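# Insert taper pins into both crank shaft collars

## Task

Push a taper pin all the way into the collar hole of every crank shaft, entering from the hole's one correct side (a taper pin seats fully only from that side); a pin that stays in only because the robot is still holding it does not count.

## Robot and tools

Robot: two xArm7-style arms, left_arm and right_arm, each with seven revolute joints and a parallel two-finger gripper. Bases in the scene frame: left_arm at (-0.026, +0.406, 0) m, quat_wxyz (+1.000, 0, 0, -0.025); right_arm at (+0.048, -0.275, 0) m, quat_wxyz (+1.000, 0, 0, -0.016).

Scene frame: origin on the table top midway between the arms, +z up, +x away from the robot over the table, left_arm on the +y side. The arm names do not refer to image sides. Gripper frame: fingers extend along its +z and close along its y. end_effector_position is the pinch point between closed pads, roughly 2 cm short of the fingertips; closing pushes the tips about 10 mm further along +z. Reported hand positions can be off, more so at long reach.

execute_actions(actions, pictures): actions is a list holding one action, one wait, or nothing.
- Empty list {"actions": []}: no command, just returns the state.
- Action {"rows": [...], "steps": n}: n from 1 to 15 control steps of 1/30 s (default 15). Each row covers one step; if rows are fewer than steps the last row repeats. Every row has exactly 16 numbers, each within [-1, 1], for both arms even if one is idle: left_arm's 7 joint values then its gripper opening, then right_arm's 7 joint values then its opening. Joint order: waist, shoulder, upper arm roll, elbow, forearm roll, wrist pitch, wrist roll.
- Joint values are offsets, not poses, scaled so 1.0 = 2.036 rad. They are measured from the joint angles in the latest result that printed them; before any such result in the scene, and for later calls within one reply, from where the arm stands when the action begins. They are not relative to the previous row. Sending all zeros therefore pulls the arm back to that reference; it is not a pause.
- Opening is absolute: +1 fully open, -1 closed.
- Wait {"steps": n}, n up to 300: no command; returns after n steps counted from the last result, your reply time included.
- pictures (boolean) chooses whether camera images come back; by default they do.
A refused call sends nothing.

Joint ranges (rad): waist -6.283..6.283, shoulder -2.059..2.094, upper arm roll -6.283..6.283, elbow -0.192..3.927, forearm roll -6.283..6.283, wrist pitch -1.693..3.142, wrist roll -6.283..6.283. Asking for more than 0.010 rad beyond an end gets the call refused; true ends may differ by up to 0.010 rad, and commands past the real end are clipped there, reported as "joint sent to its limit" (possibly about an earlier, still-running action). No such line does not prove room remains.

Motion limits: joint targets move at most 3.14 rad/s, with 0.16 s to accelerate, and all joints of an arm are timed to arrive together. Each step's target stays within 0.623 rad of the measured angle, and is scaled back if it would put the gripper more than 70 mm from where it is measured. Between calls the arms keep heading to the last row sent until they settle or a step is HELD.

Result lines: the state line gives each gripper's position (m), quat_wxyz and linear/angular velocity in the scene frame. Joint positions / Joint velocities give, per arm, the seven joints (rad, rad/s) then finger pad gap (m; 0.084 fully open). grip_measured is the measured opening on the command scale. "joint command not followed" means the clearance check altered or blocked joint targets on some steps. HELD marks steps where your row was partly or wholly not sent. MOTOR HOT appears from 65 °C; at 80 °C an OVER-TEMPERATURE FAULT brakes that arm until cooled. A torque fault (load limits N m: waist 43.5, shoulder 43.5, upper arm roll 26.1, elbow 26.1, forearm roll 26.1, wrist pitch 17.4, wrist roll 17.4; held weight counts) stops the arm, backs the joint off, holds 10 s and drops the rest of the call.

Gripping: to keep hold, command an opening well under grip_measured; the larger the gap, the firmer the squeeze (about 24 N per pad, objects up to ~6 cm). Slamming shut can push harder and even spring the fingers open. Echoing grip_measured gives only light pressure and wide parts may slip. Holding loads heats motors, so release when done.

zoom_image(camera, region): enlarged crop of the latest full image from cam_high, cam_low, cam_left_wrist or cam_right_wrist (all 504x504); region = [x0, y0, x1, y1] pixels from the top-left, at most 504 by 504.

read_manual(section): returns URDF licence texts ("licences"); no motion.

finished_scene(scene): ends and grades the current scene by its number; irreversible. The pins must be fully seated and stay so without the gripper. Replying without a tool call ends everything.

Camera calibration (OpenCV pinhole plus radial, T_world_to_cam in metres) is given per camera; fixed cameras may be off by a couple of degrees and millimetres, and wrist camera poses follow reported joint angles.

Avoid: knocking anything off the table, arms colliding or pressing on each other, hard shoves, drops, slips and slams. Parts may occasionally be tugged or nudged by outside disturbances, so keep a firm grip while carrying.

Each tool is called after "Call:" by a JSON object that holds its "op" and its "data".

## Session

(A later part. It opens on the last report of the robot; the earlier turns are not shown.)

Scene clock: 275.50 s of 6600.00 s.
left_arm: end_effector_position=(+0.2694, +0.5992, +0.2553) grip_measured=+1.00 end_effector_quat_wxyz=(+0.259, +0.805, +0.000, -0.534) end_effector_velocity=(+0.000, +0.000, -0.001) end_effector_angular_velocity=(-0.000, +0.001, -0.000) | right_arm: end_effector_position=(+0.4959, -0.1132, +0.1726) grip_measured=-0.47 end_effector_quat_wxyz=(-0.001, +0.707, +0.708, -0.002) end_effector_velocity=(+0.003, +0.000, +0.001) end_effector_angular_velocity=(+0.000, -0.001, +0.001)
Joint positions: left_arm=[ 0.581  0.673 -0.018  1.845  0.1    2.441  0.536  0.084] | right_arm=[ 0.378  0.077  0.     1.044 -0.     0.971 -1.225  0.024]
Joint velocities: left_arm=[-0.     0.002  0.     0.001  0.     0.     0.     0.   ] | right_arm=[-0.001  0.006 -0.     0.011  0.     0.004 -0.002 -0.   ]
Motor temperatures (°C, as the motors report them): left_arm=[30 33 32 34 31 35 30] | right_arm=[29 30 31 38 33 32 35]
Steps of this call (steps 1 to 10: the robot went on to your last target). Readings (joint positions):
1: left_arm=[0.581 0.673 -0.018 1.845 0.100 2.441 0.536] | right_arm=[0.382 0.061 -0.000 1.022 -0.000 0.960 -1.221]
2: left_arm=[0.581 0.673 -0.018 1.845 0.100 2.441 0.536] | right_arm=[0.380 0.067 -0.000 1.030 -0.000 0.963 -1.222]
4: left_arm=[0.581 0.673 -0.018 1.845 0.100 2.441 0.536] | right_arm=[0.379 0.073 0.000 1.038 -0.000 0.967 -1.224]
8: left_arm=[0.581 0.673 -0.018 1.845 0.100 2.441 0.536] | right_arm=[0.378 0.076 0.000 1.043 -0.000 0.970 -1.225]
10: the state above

Call:
{"op": "execute_actions", "data": {"actions": [{"rows": [[0,0,0,0,0,0,0,1, -0.0116,0.0556,0,0.0589,0,0.0013,-0.0115,-0.55],[0,0,0,0,0,0,0,1, -0.0116,0.0556,0,0.0589,0,0.0013,-0.0115,-0.55],[0,0,0,0,0,0,0,1, -0.0116,0.0556,0,0.0589,0,0.0013,-0.0115,-0.55],[0,0,0,0,0,0,0,1, -0.0116,0.0556,0,0.0589,0,0.0013,-0.0115,-0.55],[0,0,0,0,0,0,0,1, -0.0116,0.0556,0,0.0589,0,0.0013,-0.0115,-0.55],[0,0,0,0,0,0,0,1, -0.0116,0.0556,0,0.0589,0,0.0013,-0.0115,-0.55],[0,0,0,0,0,0,0,1, -0.0116,0.0556,0,0.0589,0,0.0013,-0.0115,-0.55],[0,0,0,0,0,0,0,1, -0.0116,0.0556,0,0.0589,0,0.0013,-0.0115,-0.55],[0,0,0,0,0,0,0,1, -0.0116,0.0556,0,0.0589,0,0.0013,-0.0115,-0.55],[0,0,0,0,0,0,0,1, -0.0190,0.1083,0,0.0931,0,-0.0172,-0.0189,-0.55]], "steps": 15}], "pictures": false}}

Call:
{"op": "execute_actions", "data": {"actions": [{"steps": 10}]}}

Scene clock: 287.53 s of 6600.00 s.
left_arm: end_effector_position=(+0.2694, +0.5992, +0.2553) grip_measured=+1.00 end_effector_quat_wxyz=(+0.259, +0.805, +0.000, -0.534) end_effector_velocity=(+0.000, +0.000, -0.000) end_effector_angular_velocity=(+0.002, -0.001, +0.000) | right_arm: end_effector_position=(+0.5522, -0.1132, +0.1476) grip_measured=-0.47 end_effector_quat_wxyz=(+0.001, +0.707, +0.707, +0.002) end_effector_velocity=(+0.082, -0.000, -0.096) end_effector_angular_velocity=(-0.003, +0.012, +0.000)
Joint positions: left_arm=[ 0.581  0.673 -0.018  1.845  0.1    2.441  0.536  0.084] | right_arm=[ 0.342  0.269 -0.     1.218 -0.001  0.944 -1.26   0.024]
Joint velocities: left_arm=[ 0.     0.     0.     0.001 -0.    -0.001 -0.001  0.   ] | right_arm=[-0.048  0.375 -0.     0.229  0.002 -0.133 -0.05  -0.   ]
Motor temperatures (°C, as the motors report them): left_arm=[30 33 32 34 31 35 30] | right_arm=[29 30 31 41 33 32 35]
Steps of this call (steps 1 to 30: the robot went on to your last target; steps 31 to 90: nothing new was sent; then 8.53 s passed at rest; steps 91 to 105: all 15 steps of this action). Readings (joint positions):
91: left_arm=[0.581 0.673 -0.018 1.845 0.100 2.441 0.536] | right_arm=[0.377 0.077 -0.000 1.047 -0.001 0.971 -1.226]
92: left_arm=[0.581 0.673 -0.018 1.845 0.100 2.441 0.536] | right_arm=[0.376 0.082 -0.000 1.052 -0.001 0.972 -1.227]
94: left_arm=[0.581 0.673 -0.018 1.845 0.100 2.441 0.536] | right_arm=[0.367 0.120 -0.000 1.094 -0.001 0.973 -1.235]
98: left_arm=[0.581 0.673 -0.018 1.845 0.100 2.441 0.536] | right_arm=[0.356 0.177 -0.000 1.151 -0.000 0.973 -1.246]
105: the state above

Scene clock: 287.87 s of 6600.00 s.
left_arm: end_effector_position=(+0.2694, +0.5992, +0.2553) grip_measured=+1.00 end_effector_quat_wxyz=(+0.259, +0.805, +0.000, -0.534) end_effector_velocity=(-0.000, +0.000, +0.000) end_effector_angular_velocity=(+0.001, +0.001, +0.000) | right_arm: end_effector_position=(+0.5572, -0.1131, +0.1406) grip_measured=-0.47 end_effector_quat_wxyz=(+0.001, +0.707, +0.707, +0.001) end_effector_velocity=(+0.002, +0.000, -0.003) end_effector_angular_velocity=(-0.000, +0.001, +0.001)
Joint positions: left_arm=[ 0.581  0.673 -0.018  1.845  0.1    2.441  0.536  0.084] | right_arm=[ 0.339  0.295  0.     1.233 -0.     0.936 -1.264  0.024]
Joint velocities: left_arm=[ 0.    -0.    -0.     0.     0.     0.001 -0.001 -0.   ] | right_arm=[-0.     0.008 -0.001  0.004  0.    -0.003 -0.002  0.   ]
Motor temperatures (°C, as the motors report them): left_arm=[30 33 32 34 31 35 30] | right_arm=[29 30 31 41 33 32 35]
Steps of this call (steps 1 to 10: the robot went on to your last target). Readings (joint positions):
1: left_arm=[0.581 0.673 -0.018 1.845 0.100 2.441 0.536] | right_arm=[0.341 0.279 -0.000 1.223 -0.000 0.941 -1.261]
2: left_arm=[0.581 0.673 -0.018 1.845 0.100 2.441 0.536] | right_arm=[0.340 0.285 -0.000 1.227 -0.000 0.939 -1.262]
4: left_arm=[0.581 0.673 -0.018 1.845 0.100 2.441 0.536] | right_arm=[0.340 0.290 0.000 1.231 -0.000 0.938 -1.263]
8: left_arm=[0.581 0.673 -0.018 1.845 0.100 2.441 0.536] | right_arm=[0.339 0.294 0.000 1.233 -0.000 0.936 -1.264]
10: the state above
camera_calibration (this result's frames):
cam_left_wrist: T_world_to_cam=[[0.29023, -0.861466, 0.416704, 0.365725], [-0.447112, 0.262925, 0.854963, -0.185245], [-0.846083, -0.43445, -0.308863, 0.69837], [0, 0, 0, 1]] pos_world=[0.401909, 0.667172, 0.221679]
cam_right_wrist: T_world_to_cam=[[0.99976, -0.000567213, 0.021883, -0.529766], [-0.000680521, -0.999986, 0.00517077, -0.0428212], [0.0218798, -0.00518442, -0.999747, 0.261636], [0, 0, 0, 1]] pos_world=[0.523885, -0.0417647, 0.273384]

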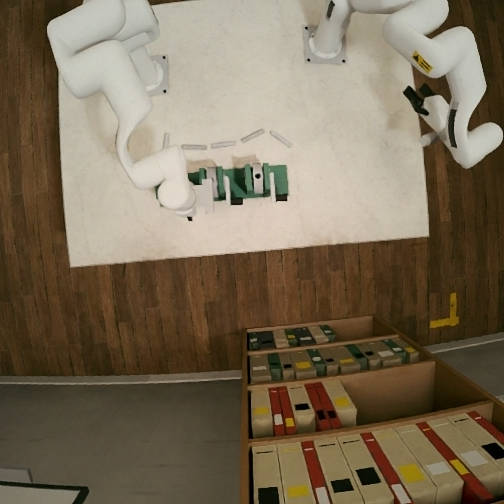

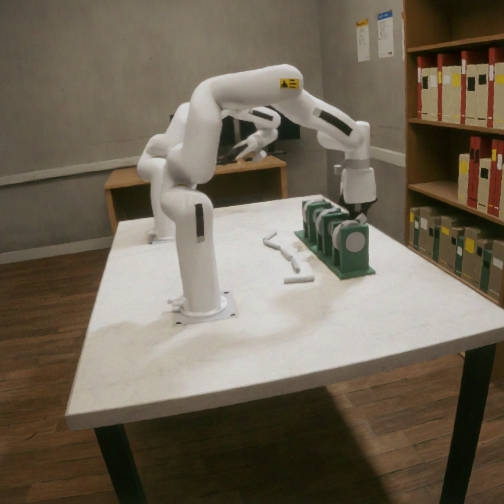

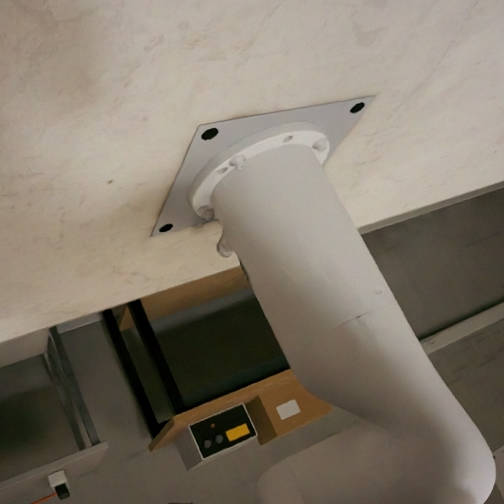

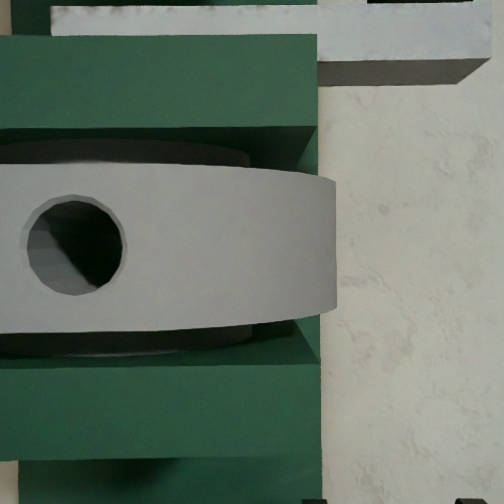

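Call:
{"op": "execute_actions", "data": {"actions": [{"rows": [[0,0,0,0,0,0,0,1, -0.0024,0.0391,0,0.0020,0,-0.0361,-0.0023,-0.55]], "steps": 15}], "pictures": false}}

Call:
{"op": "execute_actions", "data": {"actions": [{"rows": [[0,0,0,0,0,0,0,1, 0,0,0,0,0,0,0,0.1]], "steps": 15}], "pictures": false}}

Scene clock: 295.60 s of 6600.00 s.
left_arm: end_effector_position=(+0.2694, +0.5992, +0.2553) grip_measured=+1.00 end_effector_quat_wxyz=(+0.259, +0.805, +0.000, -0.534) end_effector_velocity=(+0.000, +0.000, +0.001) end_effector_angular_velocity=(+0.002, -0.001, +0.000) | right_arm: end_effector_position=(+0.5671, -0.1129, +0.1063) grip_measured=-0.47 end_effector_quat_wxyz=(+0.001, +0.707, +0.707, +0.001) end_effector_velocity=(-0.000, +0.000, -0.004) end_effector_angular_velocity=(-0.000, +0.002, -0.001)
Joint positions: left_arm=[ 0.581  0.673 -0.018  1.845  0.1    2.441  0.536  0.084] | right_arm=[ 0.334  0.373 -0.     1.239 -0.     0.862 -1.268  0.024]
Joint velocities: left_arm=[-0.    -0.002 -0.     0.     0.    -0.    -0.001  0.   ] | right_arm=[ 0.     0.008  0.001 -0.001  0.    -0.006  0.001  0.   ]
Motor temperatures (°C, as the motors report them): left_arm=[30 33 32 34 31 35 30] | right_arm=[29 30 31 40 33 32 35]
Steps of this call (steps 1 to 30: the robot went on to your last target; steps 31 to 90: nothing new was sent; then 4.23 s passed at rest; steps 91 to 105: all 15 steps of this action). Readings (joint positions):
91: left_arm=[0.581 0.673 -0.018 1.845 0.100 2.441 0.536] | right_arm=[0.339 0.298 0.000 1.233 -0.000 0.935 -1.264]
92: left_arm=[0.581 0.673 -0.018 1.845 0.100 2.441 0.536] | right_arm=[0.339 0.302 0.000 1.234 -0.000 0.930 -1.264]
94: left_arm=[0.581 0.673 -0.018 1.845 0.100 2.441 0.536] | right_arm=[0.336 0.334 -0.000 1.238 -0.001 0.898 -1.266]
98: left_arm=[0.581 0.673 -0.018 1.845 0.100 2.441 0.536] | right_arm=[0.334 0.369 -0.000 1.239 -0.001 0.867 -1.268]
105: the state above

Scene clock: 296.10 s of 6600.00 s.
left_arm: end_effector_position=(+0.2694, +0.5992, +0.2553) grip_measured=+1.00 end_effector_quat_wxyz=(+0.259, +0.805, +0.000, -0.534) end_effector_velocity=(+0.000, +0.000, -0.001) end_effector_angular_velocity=(+0.002, -0.001, +0.001) | right_arm: end_effector_position=(+0.5671, -0.1130, +0.1062) grip_measured=+0.09 end_effector_quat_wxyz=(+0.001, +0.707, +0.707, +0.001) end_effector_velocity=(-0.001, +0.001, -0.000) end_effector_angular_velocity=(+0.000, +0.000, +0.000)
Joint positions: left_arm=[ 0.581  0.673 -0.018  1.845  0.1    2.441  0.536  0.084] | right_arm=[ 0.334  0.373 -0.     1.238 -0.     0.862 -1.268  0.048]
Joint velocities: left_arm=[ 0.     0.001  0.     0.001 -0.    -0.002 -0.001 -0.   ] | right_arm=[ 0.    -0.     0.001 -0.001 -0.    -0.001  0.001 -0.   ]
Motor temperatures (°C, as the motors report them): left_arm=[30 33 32 34 31 35 30] | right_arm=[29 30 31 40 33 32 35]
Steps of this call (steps 1 to 15: all 15 steps of this action). Readings (joint positions):
1: left_arm=[0.581 0.673 -0.018 1.845 0.100 2.441 0.536] | right_arm=[0.334 0.374 -0.000 1.238 -0.000 0.863 -1.268]
2: left_arm=[0.581 0.673 -0.018 1.845 0.100 2.441 0.536] | right_arm=[0.334 0.374 -0.000 1.238 -0.000 0.863 -1.268]
4: left_arm=[0.581 0.673 -0.018 1.845 0.100 2.441 0.536] | right_arm=[0.334 0.374 -0.000 1.237 -0.000 0.863 -1.268]
8: left_arm=[0.581 0.673 -0.018 1.845 0.100 2.441 0.536] | right_arm=[0.334 0.373 -0.000 1.238 -0.000 0.863 -1.268]
15: the state above

Call:
{"op": "execute_actions", "data": {"actions": [{"rows": [[0,0,0,0,0,0,0,1, 0,-0.0557,0,0.0612,0,0.1185,0,0.1],[0,0,0,0,0,0,0,1, 0,-0.0557,0,0.0612,0,0.1185,0,0.1],[0,0,0,0,0,0,0,1, 0,-0.0557,0,0.0612,0,0.1185,0,0.1],[0,0,0,0,0,0,0,1, 0,-0.0557,0,0.0612,0,0.1185,0,0.1],[0,0,0,0,0,0,0,1, 0,-0.0557,0,0.0612,0,0.1185,0,0.1],[0,0,0,0,0,0,0,1, 0,-0.0557,0,0.0612,0,0.1185,0,0.1],[0,0,0,0,0,0,0,1, 0,-0.0557,0,0.0612,0,0.1185,0,0.1],[0,0,0,0,0,0,0,1, 0,-0.0557,0,0.0612,0,0.1185,0,0.1],[0,0,0,0,0,0,0,1, 0,-0.0557,0,0.0612,0,0.1185,0,0.1],[0,0,0,0,0,0,0,1, -0.1264,-0.1781,0,0.0901,0,0.2697,-0.1267,0.1]], "steps": 15}], "pictures": false}}

Call:
{"op": "execute_actions", "data": {"actions": [{"steps": 20}]}}

Scene clock: 308.83 s of 6600.00 s.
left_arm: end_effector_position=(+0.2694, +0.5992, +0.2553) grip_measured=+1.00 end_effector_quat_wxyz=(+0.259, +0.805, +0.000, -0.534) end_effector_velocity=(-0.000, +0.000, +0.000) end_effector_angular_velocity=(+0.001, +0.000, -0.000) | right_arm: end_effector_position=(+0.5637, -0.1592, +0.2377) grip_measured=+0.09 end_effector_quat_wxyz=(-0.000, +0.706, +0.708, -0.001) end_effector_velocity=(-0.012, -0.395, +0.366) end_effector_angular_velocity=(+0.005, -0.120, -0.141)
Joint positions: left_arm=[ 0.581  0.673 -0.018  1.845  0.1    2.441  0.536  0.084] | right_arm=[ 0.252  0.186  0.     1.375 -0.     1.19  -1.352  0.048]
Joint velocities: left_arm=[ 0.    -0.    -0.    -0.001  0.    -0.    -0.001 -0.   ] | right_arm=[-0.637 -0.627 -0.086  0.212 -0.006  0.72  -0.578  0.   ]
Motor temperatures (°C, as the motors report them): left_arm=[30 33 32 34 31 35 30] | right_arm=[29 30 31 39 33 31 35]
Steps of this call (steps 1 to 15: the robot went on to your last target; steps 16 to 90: nothing new was sent; then 9.23 s passed at rest; steps 91 to 105: all 15 steps of this action). Readings (joint positions):
91: left_arm=[0.581 0.673 -0.018 1.845 0.100 2.441 0.536] | right_arm=[0.334 0.373 -0.000 1.239 -0.000 0.863 -1.268]
92: left_arm=[0.581 0.673 -0.018 1.845 0.100 2.441 0.536] | right_arm=[0.334 0.371 -0.000 1.241 -0.000 0.870 -1.268]
94: left_arm=[0.581 0.673 -0.018 1.845 0.100 2.441 0.536] | right_arm=[0.334 0.353 0.000 1.260 -0.001 0.919 -1.268]
98: left_arm=[0.581 0.673 -0.018 1.845 0.100 2.441 0.536] | right_arm=[0.334 0.281 -0.000 1.341 -0.000 1.048 -1.268]
105: the state above

Scene clock: 309.50 s of 6600.00 s.
left_arm: end_effector_position=(+0.2694, +0.5992, +0.2553) grip_measured=+1.00 end_effector_quat_wxyz=(+0.259, +0.805, +0.000, -0.534) end_effector_velocity=(-0.000, +0.000, -0.000) end_effector_angular_velocity=(+0.000, +0.001, +0.000) | right_arm: end_effector_position=(+0.5299, -0.2524, +0.3291) grip_measured=+0.09 end_effector_quat_wxyz=(-0.000, +0.706, +0.708, -0.001) end_effector_velocity=(+0.000, -0.005, +0.006) end_effector_angular_velocity=(-0.000, -0.010, -0.008)
Joint positions: left_arm=[ 0.581  0.673 -0.018  1.845  0.1    2.441  0.536  0.084] | right_arm=[ 0.078  0.012  0.     1.421 -0.     1.411 -1.526  0.048]
Joint velocities: left_arm=[ 0.     0.001  0.     0.    -0.     0.    -0.001 -0.   ] | right_arm=[-0.007 -0.008 -0.004  0.006 -0.     0.004 -0.003  0.   ]
Motor temperatures (°C, as the motors report them): left_arm=[30 33 32 34 31 35 30] | right_arm=[29 30 31 38 33 31 35]
Steps of this call (steps 1 to 20: the robot went on to your last target). Readings (joint positions):
1: left_arm=[0.581 0.673 -0.018 1.845 0.100 2.441 0.536] | right_arm=[0.231 0.166 -0.001 1.381 -0.001 1.214 -1.371]
2: left_arm=[0.581 0.673 -0.018 1.845 0.100 2.441 0.536] | right_arm=[0.211 0.146 -0.002 1.387 -0.001 1.239 -1.391]
4: left_arm=[0.581 0.673 -0.018 1.845 0.100 2.441 0.536] | right_arm=[0.170 0.105 -0.002 1.397 -0.001 1.291 -1.432]
8: left_arm=[0.581 0.673 -0.018 1.845 0.100 2.441 0.536] | right_arm=[0.099 0.032 -0.004 1.418 -0.001 1.380 -1.501]
20: the state above
camera_calibration (this result's frames):
cam_left_wrist: T_world_to_cam=[[0.29023, -0.861466, 0.416704, 0.365725], [-0.447112, 0.262925, 0.854963, -0.185245], [-0.846083, -0.43445, -0.308863, 0.69837], [0, 0, 0, 1]] pos_world=[0.401909, 0.667172, 0.221679]
cam_right_wrist: T_world_to_cam=[[0.999831, 0.000401014, 0.0183607, -0.505284], [0.000291777, -0.999982, 0.00595183, -0.183885], [0.0183628, -0.00594547, -0.999814, 0.45172], [0, 0, 0, 1]] pos_world=[0.496957, -0.180993, 0.462008]

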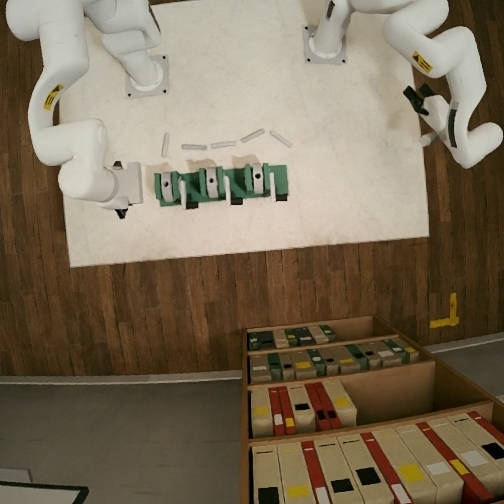

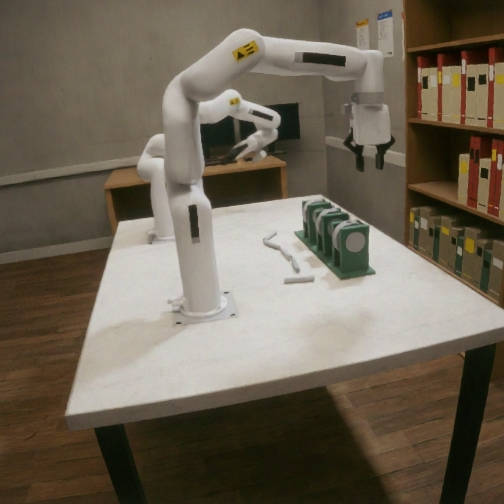

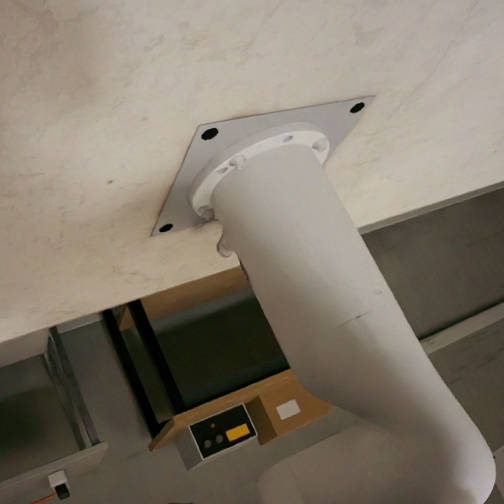

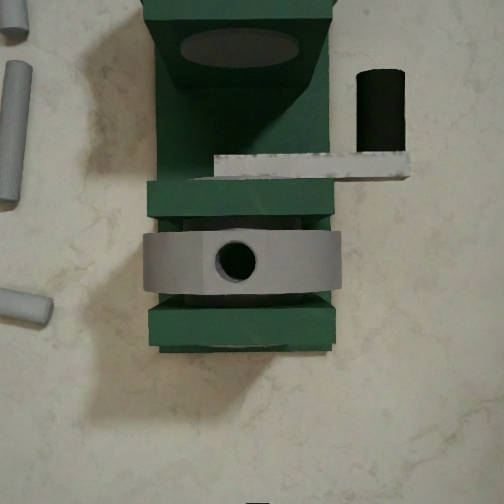

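Call:
{"op": "zoom_image", "data": {"camera": "cam_right_wrist", "region": [130, 200, 350, 320]}}

Region (130, 200, 350, 320) of cam_right_wrist's 504x504 image, scaled by 2.291, with more detail than that image has; it fills the top 275 rows of this view, and the rest is white.

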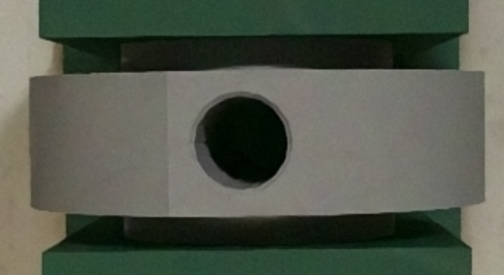

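Call:
{"op": "execute_actions", "data": {"actions": [{"rows": [[0,0,0,0,0,0,0,1, 0.1258,0.1216,0,-0.0286,0,-0.1512,0.1264,0.1]], "steps": 15}], "pictures": false}}

Call:
{"op": "execute_actions", "data": {"actions": [{"steps": 12}], "pictures": false}}

Scene clock: 325.10 s of 6600.00 s.
left_arm: end_effector_position=(+0.2694, +0.5992, +0.2553) grip_measured=+1.00 end_effector_quat_wxyz=(+0.259, +0.805, +0.000, -0.534) end_effector_velocity=(-0.001, -0.000, -0.001) end_effector_angular_velocity=(-0.001, +0.004, +0.000) | right_arm: end_effector_position=(+0.5633, -0.1184, +0.2045) grip_measured=+0.09 end_effector_quat_wxyz=(-0.003, +0.704, +0.710, -0.004) end_effector_velocity=(-0.003, +0.110, -0.097) end_effector_angular_velocity=(+0.001, -0.001, +0.008)
Joint positions: left_arm=[ 0.581  0.673 -0.018  1.845  0.1    2.441  0.536  0.084] | right_arm=[ 0.321  0.248  0.005  1.363 -0.     1.123 -1.285  0.048]
Joint velocities: left_arm=[ 0.     0.001 -0.    -0.002  0.     0.    -0.001 -0.   ] | right_arm=[ 0.194  0.174  0.004 -0.047  0.    -0.222  0.189  0.   ]
Motor temperatures (°C, as the motors report them): left_arm=[30 33 32 34 31 35 30] | right_arm=[29 30 31 38 33 31 35]
Steps of this call (steps 1 to 15: the robot went on to your last target; steps 16 to 90: nothing new was sent; then 12.10 s passed at rest; steps 91 to 105: all 15 steps of this action). Readings (joint positions):
91: left_arm=[0.581 0.673 -0.018 1.845 0.100 2.441 0.536] | right_arm=[0.077 0.011 -0.000 1.422 -0.000 1.411 -1.526]
92: left_arm=[0.581 0.673 -0.018 1.845 0.100 2.441 0.536] | right_arm=[0.081 0.014 -0.002 1.422 -0.001 1.404 -1.520]
94: left_arm=[0.581 0.673 -0.018 1.845 0.100 2.441 0.536] | right_arm=[0.113 0.044 -0.006 1.419 -0.001 1.362 -1.485]
98: left_arm=[0.581 0.673 -0.018 1.845 0.100 2.441 0.536] | right_arm=[0.199 0.130 0.001 1.393 -0.000 1.265 -1.404]
105: the state above

Scene clock: 325.50 s of 6600.00 s.
left_arm: end_effector_position=(+0.2694, +0.5992, +0.2553) grip_measured=+1.00 end_effector_quat_wxyz=(+0.259, +0.805, +0.000, -0.534) end_effector_velocity=(-0.000, -0.000, -0.000) end_effector_angular_velocity=(-0.002, +0.001, +0.000) | right_arm: end_effector_position=(+0.5667, -0.1136, +0.2008) grip_measured=+0.09 end_effector_quat_wxyz=(+0.000, +0.707, +0.707, +0.000) end_effector_velocity=(-0.002, +0.004, -0.004) end_effector_angular_velocity=(-0.000, +0.005, +0.005)
Joint positions: left_arm=[ 0.581  0.673 -0.018  1.845  0.1    2.441  0.536  0.084] | right_arm=[ 0.333  0.259  0.     1.363 -0.     1.103 -1.269  0.048]
Joint velocities: left_arm=[ 0.     0.001 -0.     0.    -0.001  0.001  0.001 -0.   ] | right_arm=[ 0.005  0.006  0.003 -0.003  0.001 -0.003  0.003 -0.   ]
Motor temperatures (°C, as the motors report them): left_arm=[30 33 32 34 31 35 30] | right_arm=[29 30 31 38 33 31 35]
Steps of this call (steps 1 to 12: the robot went on to your last target). Readings (joint positions):
1: left_arm=[0.581 0.673 -0.018 1.845 0.100 2.441 0.536] | right_arm=[0.326 0.253 0.005 1.362 -0.000 1.117 -1.280]
2: left_arm=[0.581 0.673 -0.018 1.845 0.100 2.441 0.536] | right_arm=[0.328 0.254 0.003 1.363 -0.000 1.113 -1.276]
4: left_arm=[0.581 0.673 -0.018 1.845 0.100 2.441 0.536] | right_arm=[0.330 0.255 -0.001 1.365 -0.000 1.107 -1.272]
8: left_arm=[0.581 0.673 -0.018 1.845 0.100 2.441 0.536] | right_arm=[0.332 0.257 -0.001 1.364 -0.000 1.104 -1.269]
12: the state above

Call:
{"op": "execute_actions", "data": {"actions": [{"rows": [[0,0,0,0,0,0,0,1, 0.0005,0.0555,0,-0.0612,0,-0.1174,0,0.1]], "steps": 15}], "pictures": false}}

Call:
{"op": "execute_actions", "data": {"actions": [{"steps": 8}], "pictures": false}}

Call:
{"op": "execute_actions", "data": {"actions": [{"rows": [[0,0,0,0,0,0,0,1, 0,0,0,0,0,0,0,-0.6]], "steps": 15}], "pictures": false}}

Scene clock: 330.83 s of 6600.00 s.
left_arm: end_effector_position=(+0.2694, +0.5992, +0.2553) grip_measured=+1.00 end_effector_quat_wxyz=(+0.259, +0.805, +0.000, -0.534) end_effector_velocity=(-0.001, -0.000, +0.000) end_effector_angular_velocity=(-0.002, +0.002, -0.000) | right_arm: end_effector_position=(+0.5683, -0.1125, +0.1102) grip_measured=+0.09 end_effector_quat_wxyz=(+0.002, +0.707, +0.707, +0.003) end_effector_velocity=(+0.005, +0.001, -0.004) end_effector_angular_velocity=(+0.007, -0.023, -0.002)
Joint positions: left_arm=[ 0.581  0.673 -0.018  1.845  0.1    2.441  0.536  0.084] | right_arm=[ 0.334  0.368  0.     1.243 -0.     0.868 -1.269  0.048]
Joint velocities: left_arm=[ 0.    -0.001 -0.    -0.003 -0.     0.001  0.    -0.   ] | right_arm=[-0.001  0.005 -0.    -0.012 -0.    -0.042  0.    -0.   ]
Motor temperatures (°C, as the motors report them): left_arm=[30 33 32 34 31 35 30] | right_arm=[29 30 31 38 33 31 35]
Steps of this call (steps 1 to 30: the robot went on to your last target; steps 31 to 90: nothing new was sent; then 1.83 s passed at rest; steps 91 to 105: all 15 steps of this action). Readings (joint positions):
91: left_arm=[0.581 0.673 -0.018 1.845 0.100 2.441 0.536] | right_arm=[0.334 0.260 0.000 1.363 -0.000 1.102 -1.269]
92: left_arm=[0.581 0.673 -0.018 1.845 0.100 2.441 0.536] | right_arm=[0.334 0.261 0.000 1.361 -0.000 1.096 -1.269]
94: left_arm=[0.581 0.673 -0.018 1.845 0.100 2.441 0.536] | right_arm=[0.334 0.279 0.000 1.341 -0.000 1.046 -1.269]
98: left_arm=[0.581 0.673 -0.018 1.845 0.100 2.441 0.536] | right_arm=[0.334 0.352 0.000 1.261 -0.000 0.918 -1.269]
105: the state above

Scene clock: 331.10 s of 6600.00 s.
left_arm: end_effector_position=(+0.2694, +0.5992, +0.2553) grip_measured=+1.00 end_effector_quat_wxyz=(+0.259, +0.805, +0.000, -0.534) end_effector_velocity=(+0.000, -0.000, -0.000) end_effector_angular_velocity=(+0.000, -0.001, +0.000) | right_arm: end_effector_position=(+0.5671, -0.1128, +0.1076) grip_measured=+0.09 end_effector_quat_wxyz=(+0.001, +0.707, +0.707, +0.001) end_effector_velocity=(-0.000, -0.001, -0.003) end_effector_angular_velocity=(-0.001, +0.003, -0.004)
Joint positions: left_arm=[ 0.581  0.673 -0.018  1.845  0.1    2.441  0.536  0.084] | right_arm=[ 0.334  0.371  0.     1.239 -0.     0.865 -1.269  0.048]
Joint velocities: left_arm=[-0.     0.     0.     0.    -0.001 -0.    -0.001  0.   ] | right_arm=[-0.001  0.004 -0.002 -0.002  0.001 -0.003  0.001  0.   ]
Motor temperatures (°C, as the motors report them): left_arm=[30 33 32 34 31 35 30] | right_arm=[29 30 31 38 33 31 35]
Steps of this call (steps 1 to 8: the robot went on to your last target). Readings (joint positions):
1: left_arm=[0.581 0.673 -0.018 1.845 0.100 2.441 0.536] | right_arm=[0.334 0.369 0.000 1.242 -0.000 0.867 -1.269]
2: left_arm=[0.581 0.673 -0.018 1.845 0.100 2.441 0.536] | right_arm=[0.334 0.369 0.000 1.242 -0.000 0.866 -1.269]
4: left_arm=[0.581 0.673 -0.018 1.845 0.100 2.441 0.536] | right_arm=[0.334 0.370 0.000 1.240 -0.000 0.865 -1.269]
8: the state above

Scene clock: 331.60 s of 6600.00 s.
left_arm: end_effector_position=(+0.2694, +0.5992, +0.2553) grip_measured=+1.00 end_effector_quat_wxyz=(+0.259, +0.805, +0.000, -0.534) end_effector_velocity=(-0.000, -0.000, -0.000) end_effector_angular_velocity=(+0.001, -0.001, -0.000) | right_arm: end_effector_position=(+0.5672, -0.1128, +0.1077) grip_measured=-0.47 end_effector_quat_wxyz=(+0.001, +0.707, +0.707, +0.002) end_effector_velocity=(+0.001, +0.000, +0.001) end_effector_angular_velocity=(+0.000, -0.002, +0.000)
Joint positions: left_arm=[ 0.581  0.673 -0.018  1.845  0.1    2.441  0.536  0.084] | right_arm=[ 0.334  0.371  0.     1.239 -0.     0.865 -1.269  0.024]
Joint velocities: left_arm=[-0.    -0.002  0.    -0.002  0.    -0.002  0.     0.   ] | right_arm=[ 0.    -0.001 -0.     0.001 -0.    -0.001 -0.     0.   ]
Motor temperatures (°C, as the motors report them): left_arm=[30 33 32 34 31 35 30] | right_arm=[29 30 31 38 33 31 35]
Steps of this call (steps 1 to 15: all 15 steps of this action). Readings (joint positions):
1: left_arm=[0.581 0.673 -0.018 1.845 0.100 2.441 0.536] | right_arm=[0.334 0.371 0.000 1.239 -0.000 0.865 -1.269]
2: left_arm=[0.581 0.673 -0.018 1.845 0.100 2.441 0.536] | right_arm=[0.334 0.371 0.000 1.239 -0.000 0.865 -1.269]
4: left_arm=[0.581 0.673 -0.018 1.845 0.100 2.441 0.536] | right_arm=[0.334 0.371 0.000 1.239 -0.000 0.865 -1.269]
8: left_arm=[0.581 0.673 -0.018 1.845 0.100 2.441 0.536] | right_arm=[0.334 0.371 0.000 1.239 -0.000 0.864 -1.269]
15: the state above

Call:
{"op": "execute_actions", "data": {"actions": [{"rows": [[0,0,0,0,0,0,0,1, 0,0.0024,0,-0.0024,0,-0.0047,0,-0.6]], "steps": 15}], "pictures": false}}

Call:
{"op": "execute_actions", "data": {"actions": [{"steps": 8}], "pictures": false}}

Scene clock: 336.27 s of 6600.00 s.
left_arm: end_effector_position=(+0.2694, +0.5992, +0.2553) grip_measured=+1.00 end_effector_quat_wxyz=(+0.259, +0.805, +0.000, -0.534) end_effector_velocity=(+0.000, +0.000, -0.000) end_effector_angular_velocity=(-0.001, -0.000, -0.000) | right_arm: end_effector_position=(+0.5671, -0.1129, +0.1042) grip_measured=-0.47 end_effector_quat_wxyz=(+0.001, +0.707, +0.707, +0.002) end_effector_velocity=(+0.000, +0.000, +0.000) end_effector_angular_velocity=(+0.001, +0.000, +0.000)
Joint positions: left_arm=[ 0.581  0.673 -0.018  1.845  0.1    2.441  0.536  0.084] | right_arm=[ 0.334  0.376  0.     1.235 -0.     0.855 -1.269  0.024]
Joint velocities: left_arm=[ 0.     0.002 -0.     0.002 -0.     0.     0.001  0.   ] | right_arm=[-0.    -0.     0.001  0.001  0.001  0.001 -0.     0.   ]
Motor temperatures (°C, as the motors report them): left_arm=[30 33 32 34 31 35 30] | right_arm=[29 30 31 37 33 31 35]
Steps of this call (steps 1 to 15: the robot went on to your last target; steps 16 to 90: nothing new was sent; then 1.17 s passed at rest; steps 91 to 105: all 15 steps of this action). Readings (joint positions):
91: left_arm=[0.581 0.673 -0.018 1.845 0.100 2.441 0.536] | right_arm=[0.334 0.371 0.000 1.239 -0.000 0.864 -1.269]
92: left_arm=[0.581 0.673 -0.018 1.845 0.100 2.441 0.536] | right_arm=[0.334 0.372 0.000 1.238 -0.000 0.862 -1.269]
94: left_arm=[0.581 0.673 -0.018 1.845 0.100 2.441 0.536] | right_arm=[0.334 0.374 0.000 1.236 -0.000 0.858 -1.269]
98: left_arm=[0.581 0.673 -0.018 1.845 0.100 2.441 0.536] | right_arm=[0.334 0.375 0.000 1.235 -0.000 0.855 -1.269]
105: the state above

Scene clock: 336.53 s of 6600.00 s.
left_arm: end_effector_position=(+0.2694, +0.5992, +0.2553) grip_measured=+1.00 end_effector_quat_wxyz=(+0.259, +0.805, +0.000, -0.534) end_effector_velocity=(-0.000, -0.000, +0.000) end_effector_angular_velocity=(-0.001, +0.000, -0.001) | right_arm: end_effector_position=(+0.5671, -0.1129, +0.1041) grip_measured=-0.47 end_effector_quat_wxyz=(+0.001, +0.707, +0.707, +0.002) end_effector_velocity=(+0.000, -0.000, +0.000) end_effector_angular_velocity=(-0.000, -0.001, +0.000)
Joint positions: left_arm=[ 0.581  0.673 -0.018  1.845  0.1    2.441  0.536  0.084] | right_arm=[ 0.334  0.376  0.     1.235 -0.     0.855 -1.269  0.024]
Joint velocities: left_arm=[-0.    -0.001 -0.    -0.002  0.     0.     0.001  0.   ] | right_arm=[ 0.    -0.    -0.001  0.     0.     0.    -0.001  0.   ]
Motor temperatures (°C, as the motors report them): left_arm=[30 33 32 34 31 35 30] | right_arm=[29 30 31 37 33 31 35]
Steps of this call (steps 1 to 8: the robot went on to your last target). Readings (joint positions):
1: left_arm=[0.581 0.673 -0.018 1.845 0.100 2.441 0.536] | right_arm=[0.334 0.376 0.000 1.235 -0.000 0.855 -1.269]
2: left_arm=[0.581 0.673 -0.018 1.845 0.100 2.441 0.536] | right_arm=[0.334 0.376 0.000 1.235 -0.000 0.855 -1.269]
4: left_arm=[0.581 0.673 -0.018 1.845 0.100 2.441 0.536] | right_arm=[0.334 0.376 0.000 1.235 -0.000 0.855 -1.269]
8: the state above

Call:
{"op": "execute_actions", "data": {"actions": [{"rows": [[0,0,0,0,0,0,0,1, 0,0,0,0,0,0,0,0.1],[0,0,0,0,0,0,0,1, 0,0,0,0,0,0,0,0.1],[0,0,0,0,0,0,0,1, 0,0,0,0,0,0,0,0.1],[0,0,0,0,0,0,0,1, 0,0,0,0,0,0,0,0.1],[0,0,0,0,0,0,0,1, 0,-0.0572,0,0.0627,0,0.1219,0,0.1]], "steps": 15}], "pictures": false}}

Scene clock: 347.33 s of 6600.00 s.
left_arm: end_effector_position=(+0.2694, +0.5992, +0.2553) grip_measured=+1.00 end_effector_quat_wxyz=(+0.259, +0.805, +0.000, -0.534) end_effector_velocity=(-0.000, -0.000, -0.000) end_effector_angular_velocity=(-0.001, +0.002, +0.000) | right_arm: end_effector_position=(+0.5697, -0.1122, +0.1987) grip_measured=+0.09 end_effector_quat_wxyz=(+0.003, +0.707, +0.707, +0.006) end_effector_velocity=(-0.042, -0.014, +0.016) end_effector_angular_velocity=(-0.047, +0.147, -0.000)
Joint positions: left_arm=[ 0.581  0.673 -0.018  1.845  0.1    2.441  0.536  0.084] | right_arm=[ 0.334  0.262 -0.     1.359 -0.     1.083 -1.269  0.048]
Joint velocities: left_arm=[ 0.     0.001  0.    -0.    -0.001  0.001 -0.     0.   ] | right_arm=[-0.    -0.041 -0.001  0.029 -0.001  0.224 -0.    -0.   ]
Motor temperatures (°C, as the motors report them): left_arm=[30 33 32 34 31 35 30] | right_arm=[29 30 31 36 33 31 35]
Steps of this call (steps 1 to 15: the robot went on to your last target; steps 16 to 90: nothing new was sent; then 7.30 s passed at rest; steps 91 to 105: all 15 steps of this action). Readings (joint positions):
91: left_arm=[0.581 0.673 -0.018 1.845 0.100 2.441 0.536] | right_arm=[0.334 0.376 0.000 1.234 -0.000 0.856 -1.269]
92: left_arm=[0.581 0.673 -0.018 1.845 0.100 2.441 0.536] | right_arm=[0.334 0.376 0.000 1.232 -0.000 0.857 -1.269]
94: left_arm=[0.581 0.673 -0.018 1.845 0.100 2.441 0.536] | right_arm=[0.334 0.377 0.000 1.230 -0.000 0.858 -1.269]
98: left_arm=[0.581 0.673 -0.018 1.845 0.100 2.441 0.536] | right_arm=[0.334 0.357 0.000 1.255 -0.000 0.913 -1.269]
105: the state above

Call:
{"op": "execute_actions", "data": {"actions": [{"rows": [[0,0,0,0,0,0,0,1, 0.1847,-0.1899,0,-0.0423,0,0.1545,0.1848,0.1]], "steps": 15}], "pictures": false}}

Call:
{"op": "execute_actions", "data": {"actions": [{"steps": 20}]}}

Scene clock: 352.37 s of 6600.00 s.
left_arm: end_effector_position=(+0.2694, +0.5992, +0.2553) grip_measured=+1.00 end_effector_quat_wxyz=(+0.259, +0.805, +0.000, -0.534) end_effector_velocity=(-0.000, -0.000, +0.001) end_effector_angular_velocity=(+0.000, +0.001, -0.000) | right_arm: end_effector_position=(+0.4274, -0.0084, +0.3102) grip_measured=+0.09 end_effector_quat_wxyz=(+0.000, +0.706, +0.708, +0.000) end_effector_velocity=(-0.372, +0.148, +0.226) end_effector_angular_velocity=(+0.002, -0.001, +0.008)
Joint positions: left_arm=[ 0.581  0.673 -0.018  1.845  0.1    2.441  0.536  0.084] | right_arm=[ 0.643 -0.056  0.001  1.289 -0.     1.345 -0.96   0.048]
Joint velocities: left_arm=[ 0.    -0.002  0.    -0.001  0.001  0.001  0.     0.   ] | right_arm=[ 0.723 -0.745 -0.001 -0.177  0.001  0.566  0.714  0.   ]
Motor temperatures (°C, as the motors report them): left_arm=[30 33 32 34 31 35 30] | right_arm=[29 30 31 37 33 31 35]
Steps of this call (steps 1 to 30: the robot went on to your last target; steps 31 to 90: nothing new was sent; then 1.53 s passed at rest; steps 91 to 105: all 15 steps of this action). Readings (joint positions):
91: left_arm=[0.581 0.673 -0.018 1.845 0.100 2.441 0.536] | right_arm=[0.334 0.259 -0.000 1.362 -0.000 1.103 -1.268]
92: left_arm=[0.581 0.673 -0.018 1.845 0.100 2.441 0.536] | right_arm=[0.339 0.255 -0.002 1.360 -0.001 1.108 -1.262]
94: left_arm=[0.581 0.673 -0.018 1.845 0.100 2.441 0.536] | right_arm=[0.375 0.218 -0.007 1.347 -0.001 1.140 -1.222]
98: left_arm=[0.581 0.673 -0.018 1.845 0.100 2.441 0.536] | right_arm=[0.473 0.118 0.002 1.331 -0.000 1.211 -1.130]
105: the state above

Scene clock: 353.03 s of 6600.00 s.
left_arm: end_effector_position=(+0.2694, +0.5992, +0.2553) grip_measured=+1.00 end_effector_quat_wxyz=(+0.259, +0.805, +0.000, -0.534) end_effector_velocity=(+0.000, +0.000, +0.000) end_effector_angular_velocity=(+0.001, -0.001, -0.000) | right_arm: end_effector_position=(+0.3929, +0.0026, +0.3298) grip_measured=+0.09 end_effector_quat_wxyz=(+0.000, +0.707, +0.707, -0.000) end_effector_velocity=(-0.001, +0.001, +0.002) end_effector_angular_velocity=(+0.004, -0.003, +0.002)
Joint positions: left_arm=[ 0.581  0.673 -0.018  1.845  0.1    2.441  0.536  0.084] | right_arm=[ 0.71  -0.124 -0.     1.273 -0.     1.398 -0.893  0.048]
Joint velocities: left_arm=[-0.    -0.001 -0.     0.001  0.001 -0.     0.     0.   ] | right_arm=[ 0.002 -0.003  0.     0.     0.001 -0.001  0.001 -0.   ]
Motor temperatures (°C, as the motors report them): left_arm=[30 33 32 34 31 35 30] | right_arm=[29 30 31 37 33 31 35]
Steps of this call (steps 1 to 20: the robot went on to your last target). Readings (joint positions):
1: left_arm=[0.581 0.673 -0.018 1.845 0.100 2.441 0.536] | right_arm=[0.665 -0.079 0.002 1.285 -0.000 1.362 -0.939]
2: left_arm=[0.581 0.673 -0.018 1.845 0.100 2.441 0.536] | right_arm=[0.681 -0.097 0.003 1.282 -0.000 1.374 -0.924]
4: left_arm=[0.581 0.673 -0.018 1.845 0.100 2.441 0.536] | right_arm=[0.698 -0.114 0.003 1.279 -0.000 1.387 -0.907]
8: left_arm=[0.581 0.673 -0.018 1.845 0.100 2.441 0.536] | right_arm=[0.705 -0.120 -0.002 1.272 -0.001 1.396 -0.896]
20: the state above
camera_calibration (this result's frames):
cam_left_wrist: T_world_to_cam=[[0.29023, -0.861466, 0.416705, 0.365725], [-0.447112, 0.262926, 0.854963, -0.185245], [-0.846084, -0.43445, -0.308863, 0.698369], [0, 0, 0, 1]] pos_world=[0.401909, 0.667172, 0.221678]
cam_right_wrist: T_world_to_cam=[[0.999806, -0.00138226, 0.019628, -0.368789], [-0.0015059, -0.999979, 0.00628549, 0.071724], [0.0196189, -0.00631383, -0.999788, 0.45596], [0, 0, 0, 1]] pos_world=[0.35988, 0.0740916, 0.462651]

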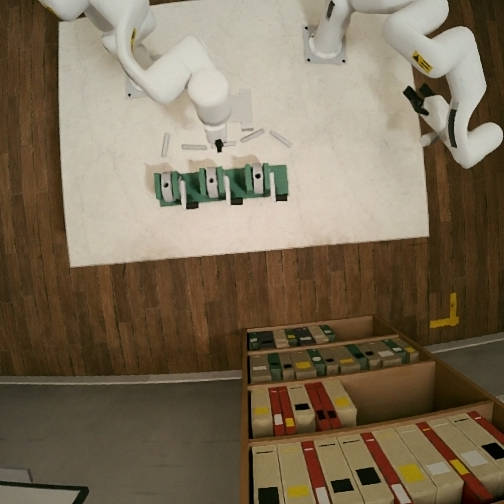

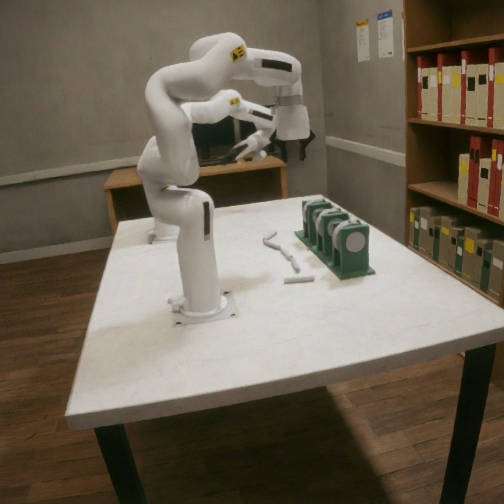

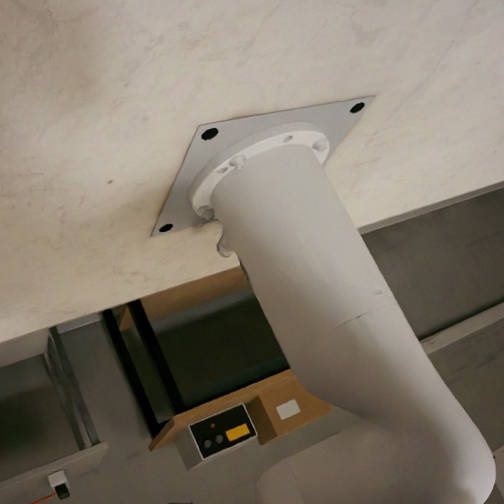

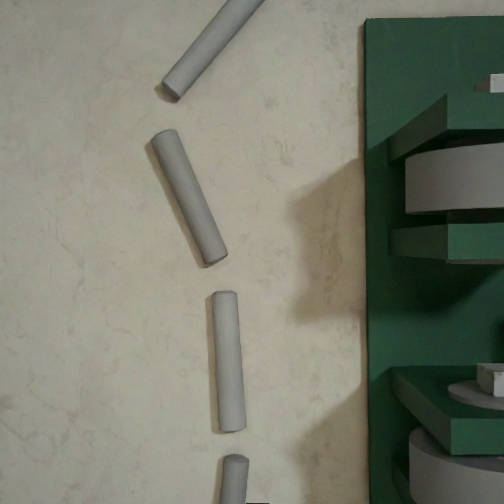

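Call:
{"op": "zoom_image", "data": {"camera": "cam_right_wrist", "region": [130, 0, 300, 280]}}

Call:
{"op": "zoom_image", "data": {"camera": "cam_right_wrist", "region": [150, 270, 310, 504]}}

Region (130, 0, 300, 280) of cam_right_wrist's 504x504 image, scaled by 1.800, with more detail than that image has; it fills the left 306 columns of this view, and the rest is white.

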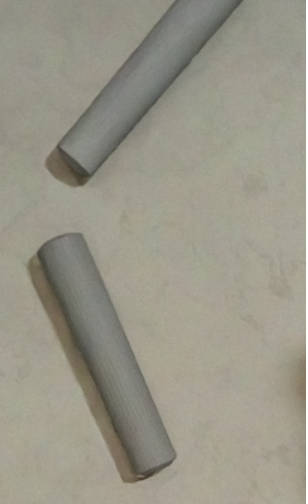

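Region (150, 270, 310, 504) of cam_right_wrist's 504x504 image, scaled by 2.154, with more detail than that image has; it fills the left 345 columns of this view, and the rest is white.

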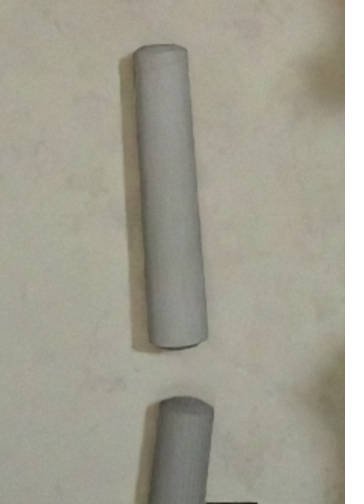

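Call:
{"op": "execute_actions", "data": {"actions": [{"rows": [[0,0,0,0,0,0,0,1, -0.0075,0,0,-0.0188,0.98,-0.98,0.98,0.2]], "steps": 15}], "pictures": false}}

Call:
{"op": "execute_actions", "data": {"actions": [{"steps": 20}], "pictures": false}}

Scene clock: 441.80 s of 6600.00 s.
left_arm: end_effector_position=(+0.2694, +0.5992, +0.2553) grip_measured=+1.00 end_effector_quat_wxyz=(+0.259, +0.805, +0.000, -0.534) end_effector_velocity=(-0.000, -0.000, -0.001) end_effector_angular_velocity=(-0.000, +0.003, +0.000) | right_arm: end_effector_position=(+0.4633, +0.1403, +0.4393) grip_measured=+0.19 end_effector_quat_wxyz=(-0.343, +0.879, +0.239, +0.228) end_effector_velocity=(+0.295, +0.080, +0.388) end_effector_angular_velocity=(+2.469, +1.147, -2.636)
Joint positions: left_arm=[ 0.581  0.673 -0.018  1.845  0.1    2.441  0.536  0.084] | right_arm=[ 0.699 -0.124  0.     1.246  0.669  0.729 -0.224  0.052]
Joint velocities: left_arm=[-0.     0.002 -0.    -0.001  0.    -0.    -0.001 -0.   ] | right_arm=[-0.017 -0.001 -0.003 -0.036  1.788 -1.782  1.78  -0.   ]
Motor temperatures (°C, as the motors report them): left_arm=[30 33 32 34 31 35 30] | right_arm=[29 30 31 38 33 31 35]
Steps of this call (steps 1 to 15: the robot went on to your last target; steps 16 to 90: nothing new was sent; then 85.27 s passed at rest; steps 91 to 105: all 15 steps of this action). Readings (joint positions):
91: left_arm=[0.581 0.673 -0.018 1.845 0.100 2.441 0.536] | right_arm=[0.710 -0.125 -0.000 1.273 0.000 1.397 -0.892]
92: left_arm=[0.581 0.673 -0.018 1.845 0.100 2.441 0.536] | right_arm=[0.710 -0.125 -0.000 1.272 0.006 1.391 -0.885]
94: left_arm=[0.581 0.673 -0.018 1.845 0.100 2.441 0.536] | right_arm=[0.708 -0.125 -0.001 1.269 0.056 1.341 -0.835]
98: left_arm=[0.581 0.673 -0.018 1.845 0.100 2.441 0.536] | right_arm=[0.704 -0.124 0.001 1.258 0.265 1.133 -0.627]
105: the state above

Scene clock: 442.47 s of 6600.00 s.
left_arm: end_effector_position=(+0.2694, +0.5992, +0.2553) grip_measured=+1.00 end_effector_quat_wxyz=(+0.259, +0.805, +0.000, -0.534) end_effector_velocity=(-0.000, -0.000, -0.000) end_effector_angular_velocity=(+0.000, +0.001, +0.000) | right_arm: end_effector_position=(+0.5858, -0.0687, +0.4838) grip_measured=+0.19 end_effector_quat_wxyz=(+0.589, -0.284, +0.752, -0.079) end_effector_velocity=(-0.120, -0.371, -0.271) end_effector_angular_velocity=(+2.067, +1.346, -2.167)
Joint positions: left_arm=[ 0.581  0.673 -0.018  1.845  0.1    2.441  0.536  0.084] | right_arm=[ 0.694 -0.124 -0.001  1.235  1.826 -0.428  0.933  0.052]
Joint velocities: left_arm=[-0.     0.     0.    -0.001  0.     0.    -0.     0.   ] | right_arm=[-0.     0.002  0.002 -0.01   1.503 -1.496  1.49   0.   ]
Motor temperatures (°C, as the motors report them): left_arm=[30 33 32 34 31 35 30] | right_arm=[29 30 31 38 33 31 35]
Steps of this call (steps 1 to 20: the robot went on to your last target). Readings (joint positions):
1: left_arm=[0.581 0.673 -0.018 1.845 0.100 2.441 0.536] | right_arm=[0.698 -0.125 0.000 1.245 0.729 0.669 -0.164]
2: left_arm=[0.581 0.673 -0.018 1.845 0.100 2.441 0.536] | right_arm=[0.698 -0.125 0.000 1.244 0.789 0.608 -0.103]
4: left_arm=[0.581 0.673 -0.018 1.845 0.100 2.441 0.536] | right_arm=[0.697 -0.125 0.000 1.242 0.911 0.486 0.019]
8: left_arm=[0.581 0.673 -0.018 1.845 0.100 2.441 0.536] | right_arm=[0.696 -0.125 -0.001 1.239 1.155 0.243 0.262]
20: the state above

Call:
{"op": "execute_actions", "data": {"actions": [{"rows": [[0,0,0,0,0,0,0,1, 0.0004,0.2494,0.0005,0,0.6462,-0.2078,0.6071,0.2]], "steps": 15}], "pictures": false}}

Call:
{"op": "execute_actions", "data": {"actions": [{"steps": 25}]}}

Scene clock: 447.07 s of 6600.00 s.
left_arm: end_effector_position=(+0.2694, +0.5992, +0.2553) grip_measured=+1.00 end_effector_quat_wxyz=(+0.259, +0.805, +0.000, -0.534) end_effector_velocity=(-0.000, -0.000, -0.000) end_effector_angular_velocity=(-0.000, +0.000, -0.000) | right_arm: end_effector_position=(+0.5152, -0.0980, +0.2473) grip_measured=+0.19 end_effector_quat_wxyz=(+0.324, +0.189, +0.927, +0.021) end_effector_velocity=(-0.240, +0.046, -0.416) end_effector_angular_velocity=(+1.091, +1.104, -1.695)
Joint positions: left_arm=[ 0.581  0.673 -0.018  1.845  0.1    2.441  0.536  0.084] | right_arm=[ 0.695  0.144  0.     1.234  2.42  -0.73   1.528  0.052]
Joint velocities: left_arm=[-0.    -0.001 -0.    -0.002  0.    -0.001  0.    -0.   ] | right_arm=[ 0.001  0.54   0.001  0.001  1.234 -0.268  1.229  0.   ]
Motor temperatures (°C, as the motors report them): left_arm=[30 33 32 34 31 35 30] | right_arm=[29 30 31 38 33 31 35]
Steps of this call (steps 1 to 30: the robot went on to your last target; steps 31 to 90: nothing new was sent; then 1.10 s passed at rest; steps 91 to 105: all 15 steps of this action). Readings (joint positions):
91: left_arm=[0.581 0.673 -0.018 1.845 0.100 2.441 0.536] | right_arm=[0.694 -0.124 -0.000 1.235 1.995 -0.597 1.103]
92: left_arm=[0.581 0.673 -0.018 1.845 0.100 2.441 0.536] | right_arm=[0.694 -0.120 -0.000 1.236 2.001 -0.600 1.110]
94: left_arm=[0.581 0.673 -0.018 1.845 0.100 2.441 0.536] | right_arm=[0.694 -0.089 -0.001 1.240 2.044 -0.618 1.154]
98: left_arm=[0.581 0.673 -0.018 1.845 0.100 2.441 0.536] | right_arm=[0.694 0.005 -0.000 1.234 2.165 -0.661 1.273]
105: the state above

Scene clock: 457.40 s of 6600.00 s.
left_arm: end_effector_position=(+0.2694, +0.5992, +0.2553) grip_measured=+1.00 end_effector_quat_wxyz=(+0.259, +0.805, +0.000, -0.534) end_effector_velocity=(+0.000, +0.000, +0.000) end_effector_angular_velocity=(+0.002, -0.002, +0.000) | right_arm: end_effector_position=(+0.4450, -0.0563, +0.1663) grip_measured=+0.19 end_effector_quat_wxyz=(+0.144, +0.504, +0.849, +0.066) end_effector_velocity=(-0.000, -0.000, -0.000) end_effector_angular_velocity=(-0.001, +0.001, +0.001)
Joint positions: left_arm=[ 0.581  0.673 -0.018  1.845  0.1    2.441  0.536  0.084] | right_arm=[ 0.694  0.282 -0.005  1.298  2.84  -0.806  1.915  0.052]
Joint velocities: left_arm=[ 0.    -0.001  0.     0.    -0.    -0.001 -0.001 -0.   ] | right_arm=[ 0.001  0.    -0.001 -0.    -0.    -0.    -0.001  0.   ]
Motor temperatures (°C, as the motors report them): left_arm=[30 33 32 34 31 35 30] | right_arm=[29 30 31 37 33 31 35]
TORQUE FAULT: the external load on joint 4 (elbow) of the right arm reached its load limit, and that arm stopped for 10 seconds. A torque fault stops only its own arm. That arm's remaining commands of this call were not run. Joint 4 (elbow) of that arm moved back by up to 3 degrees. That arm holds there, with its grip as last carried out, and accepts commands again: back off and push less far. That arm stops again, at the same cost, whenever a joint's load reaches its limit.
The stop of the right arm began at step 10 of this call (marked STOPPED below). From that step on that arm followed nothing that you had sent. Nothing is kept back now, and the robot has no last target.
Steps of this call (steps 1 to 25: the robot went on to your last target; steps 26 to 310: the stop continued). Readings (joint positions):
1: left_arm=[0.581 0.673 -0.018 1.845 0.100 2.441 0.536] | right_arm=[0.695 0.161 0.000 1.234 2.462 -0.739 1.570]
2: left_arm=[0.581 0.673 -0.018 1.845 0.100 2.441 0.536] | right_arm=[0.695 0.178 0.000 1.234 2.506 -0.748 1.614]
4: left_arm=[0.581 0.673 -0.018 1.845 0.100 2.441 0.536] | right_arm=[0.695 0.211 0.000 1.234 2.598 -0.764 1.700]
8: left_arm=[0.581 0.673 -0.018 1.845 0.100 2.441 0.536] | right_arm=[0.695 0.273 0.000 1.235 2.795 -0.796 1.871]
10: left_arm=[0.581 0.673 -0.018 1.845 0.100 2.441 0.536] | right_arm=[0.691 0.280 -0.008 1.252 2.843 -0.807 1.918] STOPPED (the right arm)
310: the state above
camera_calibration (this result's frames):
cam_left_wrist: T_world_to_cam=[[0.290231, -0.861466, 0.416705, 0.365724], [-0.447112, 0.262926, 0.854963, -0.185245], [-0.846084, -0.43445, -0.308862, 0.698369], [0, 0, 0, 1]] pos_world=[0.401909, 0.667171, 0.221678]
cam_right_wrist: T_world_to_cam=[[0.830834, 0.483658, 0.275299, -0.357791], [0.448762, -0.874805, 0.182564, -0.208695], [0.329131, -0.028137, -0.943865, 0.142771], [0, 0, 0, 1]] pos_world=[0.343929, -0.00550221, 0.271356]

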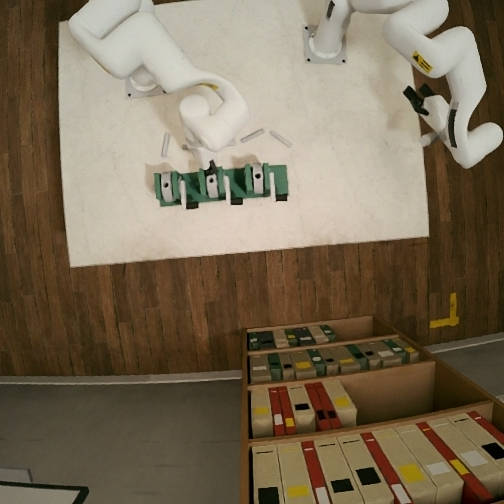

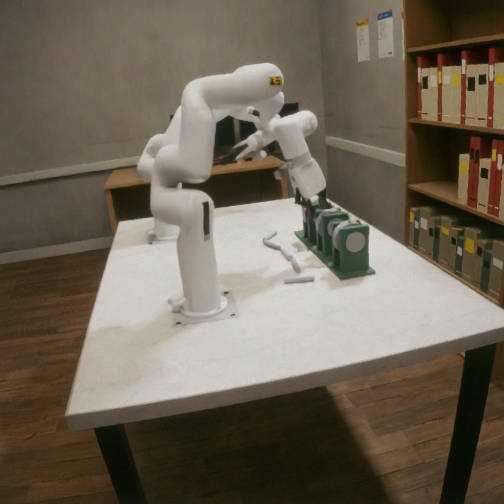

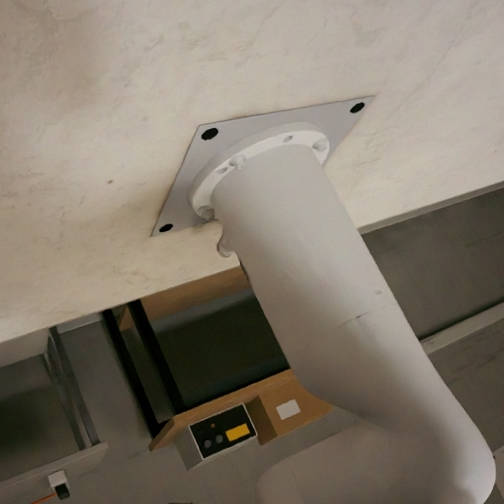

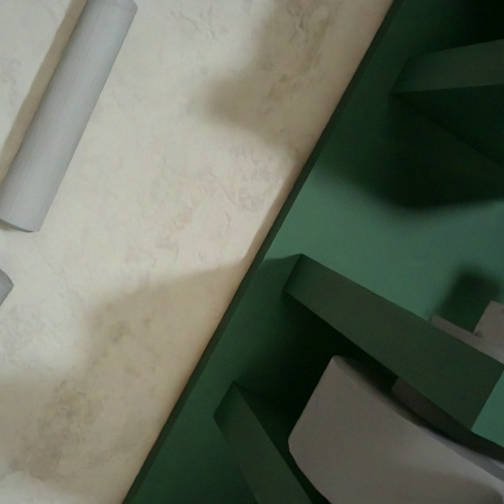

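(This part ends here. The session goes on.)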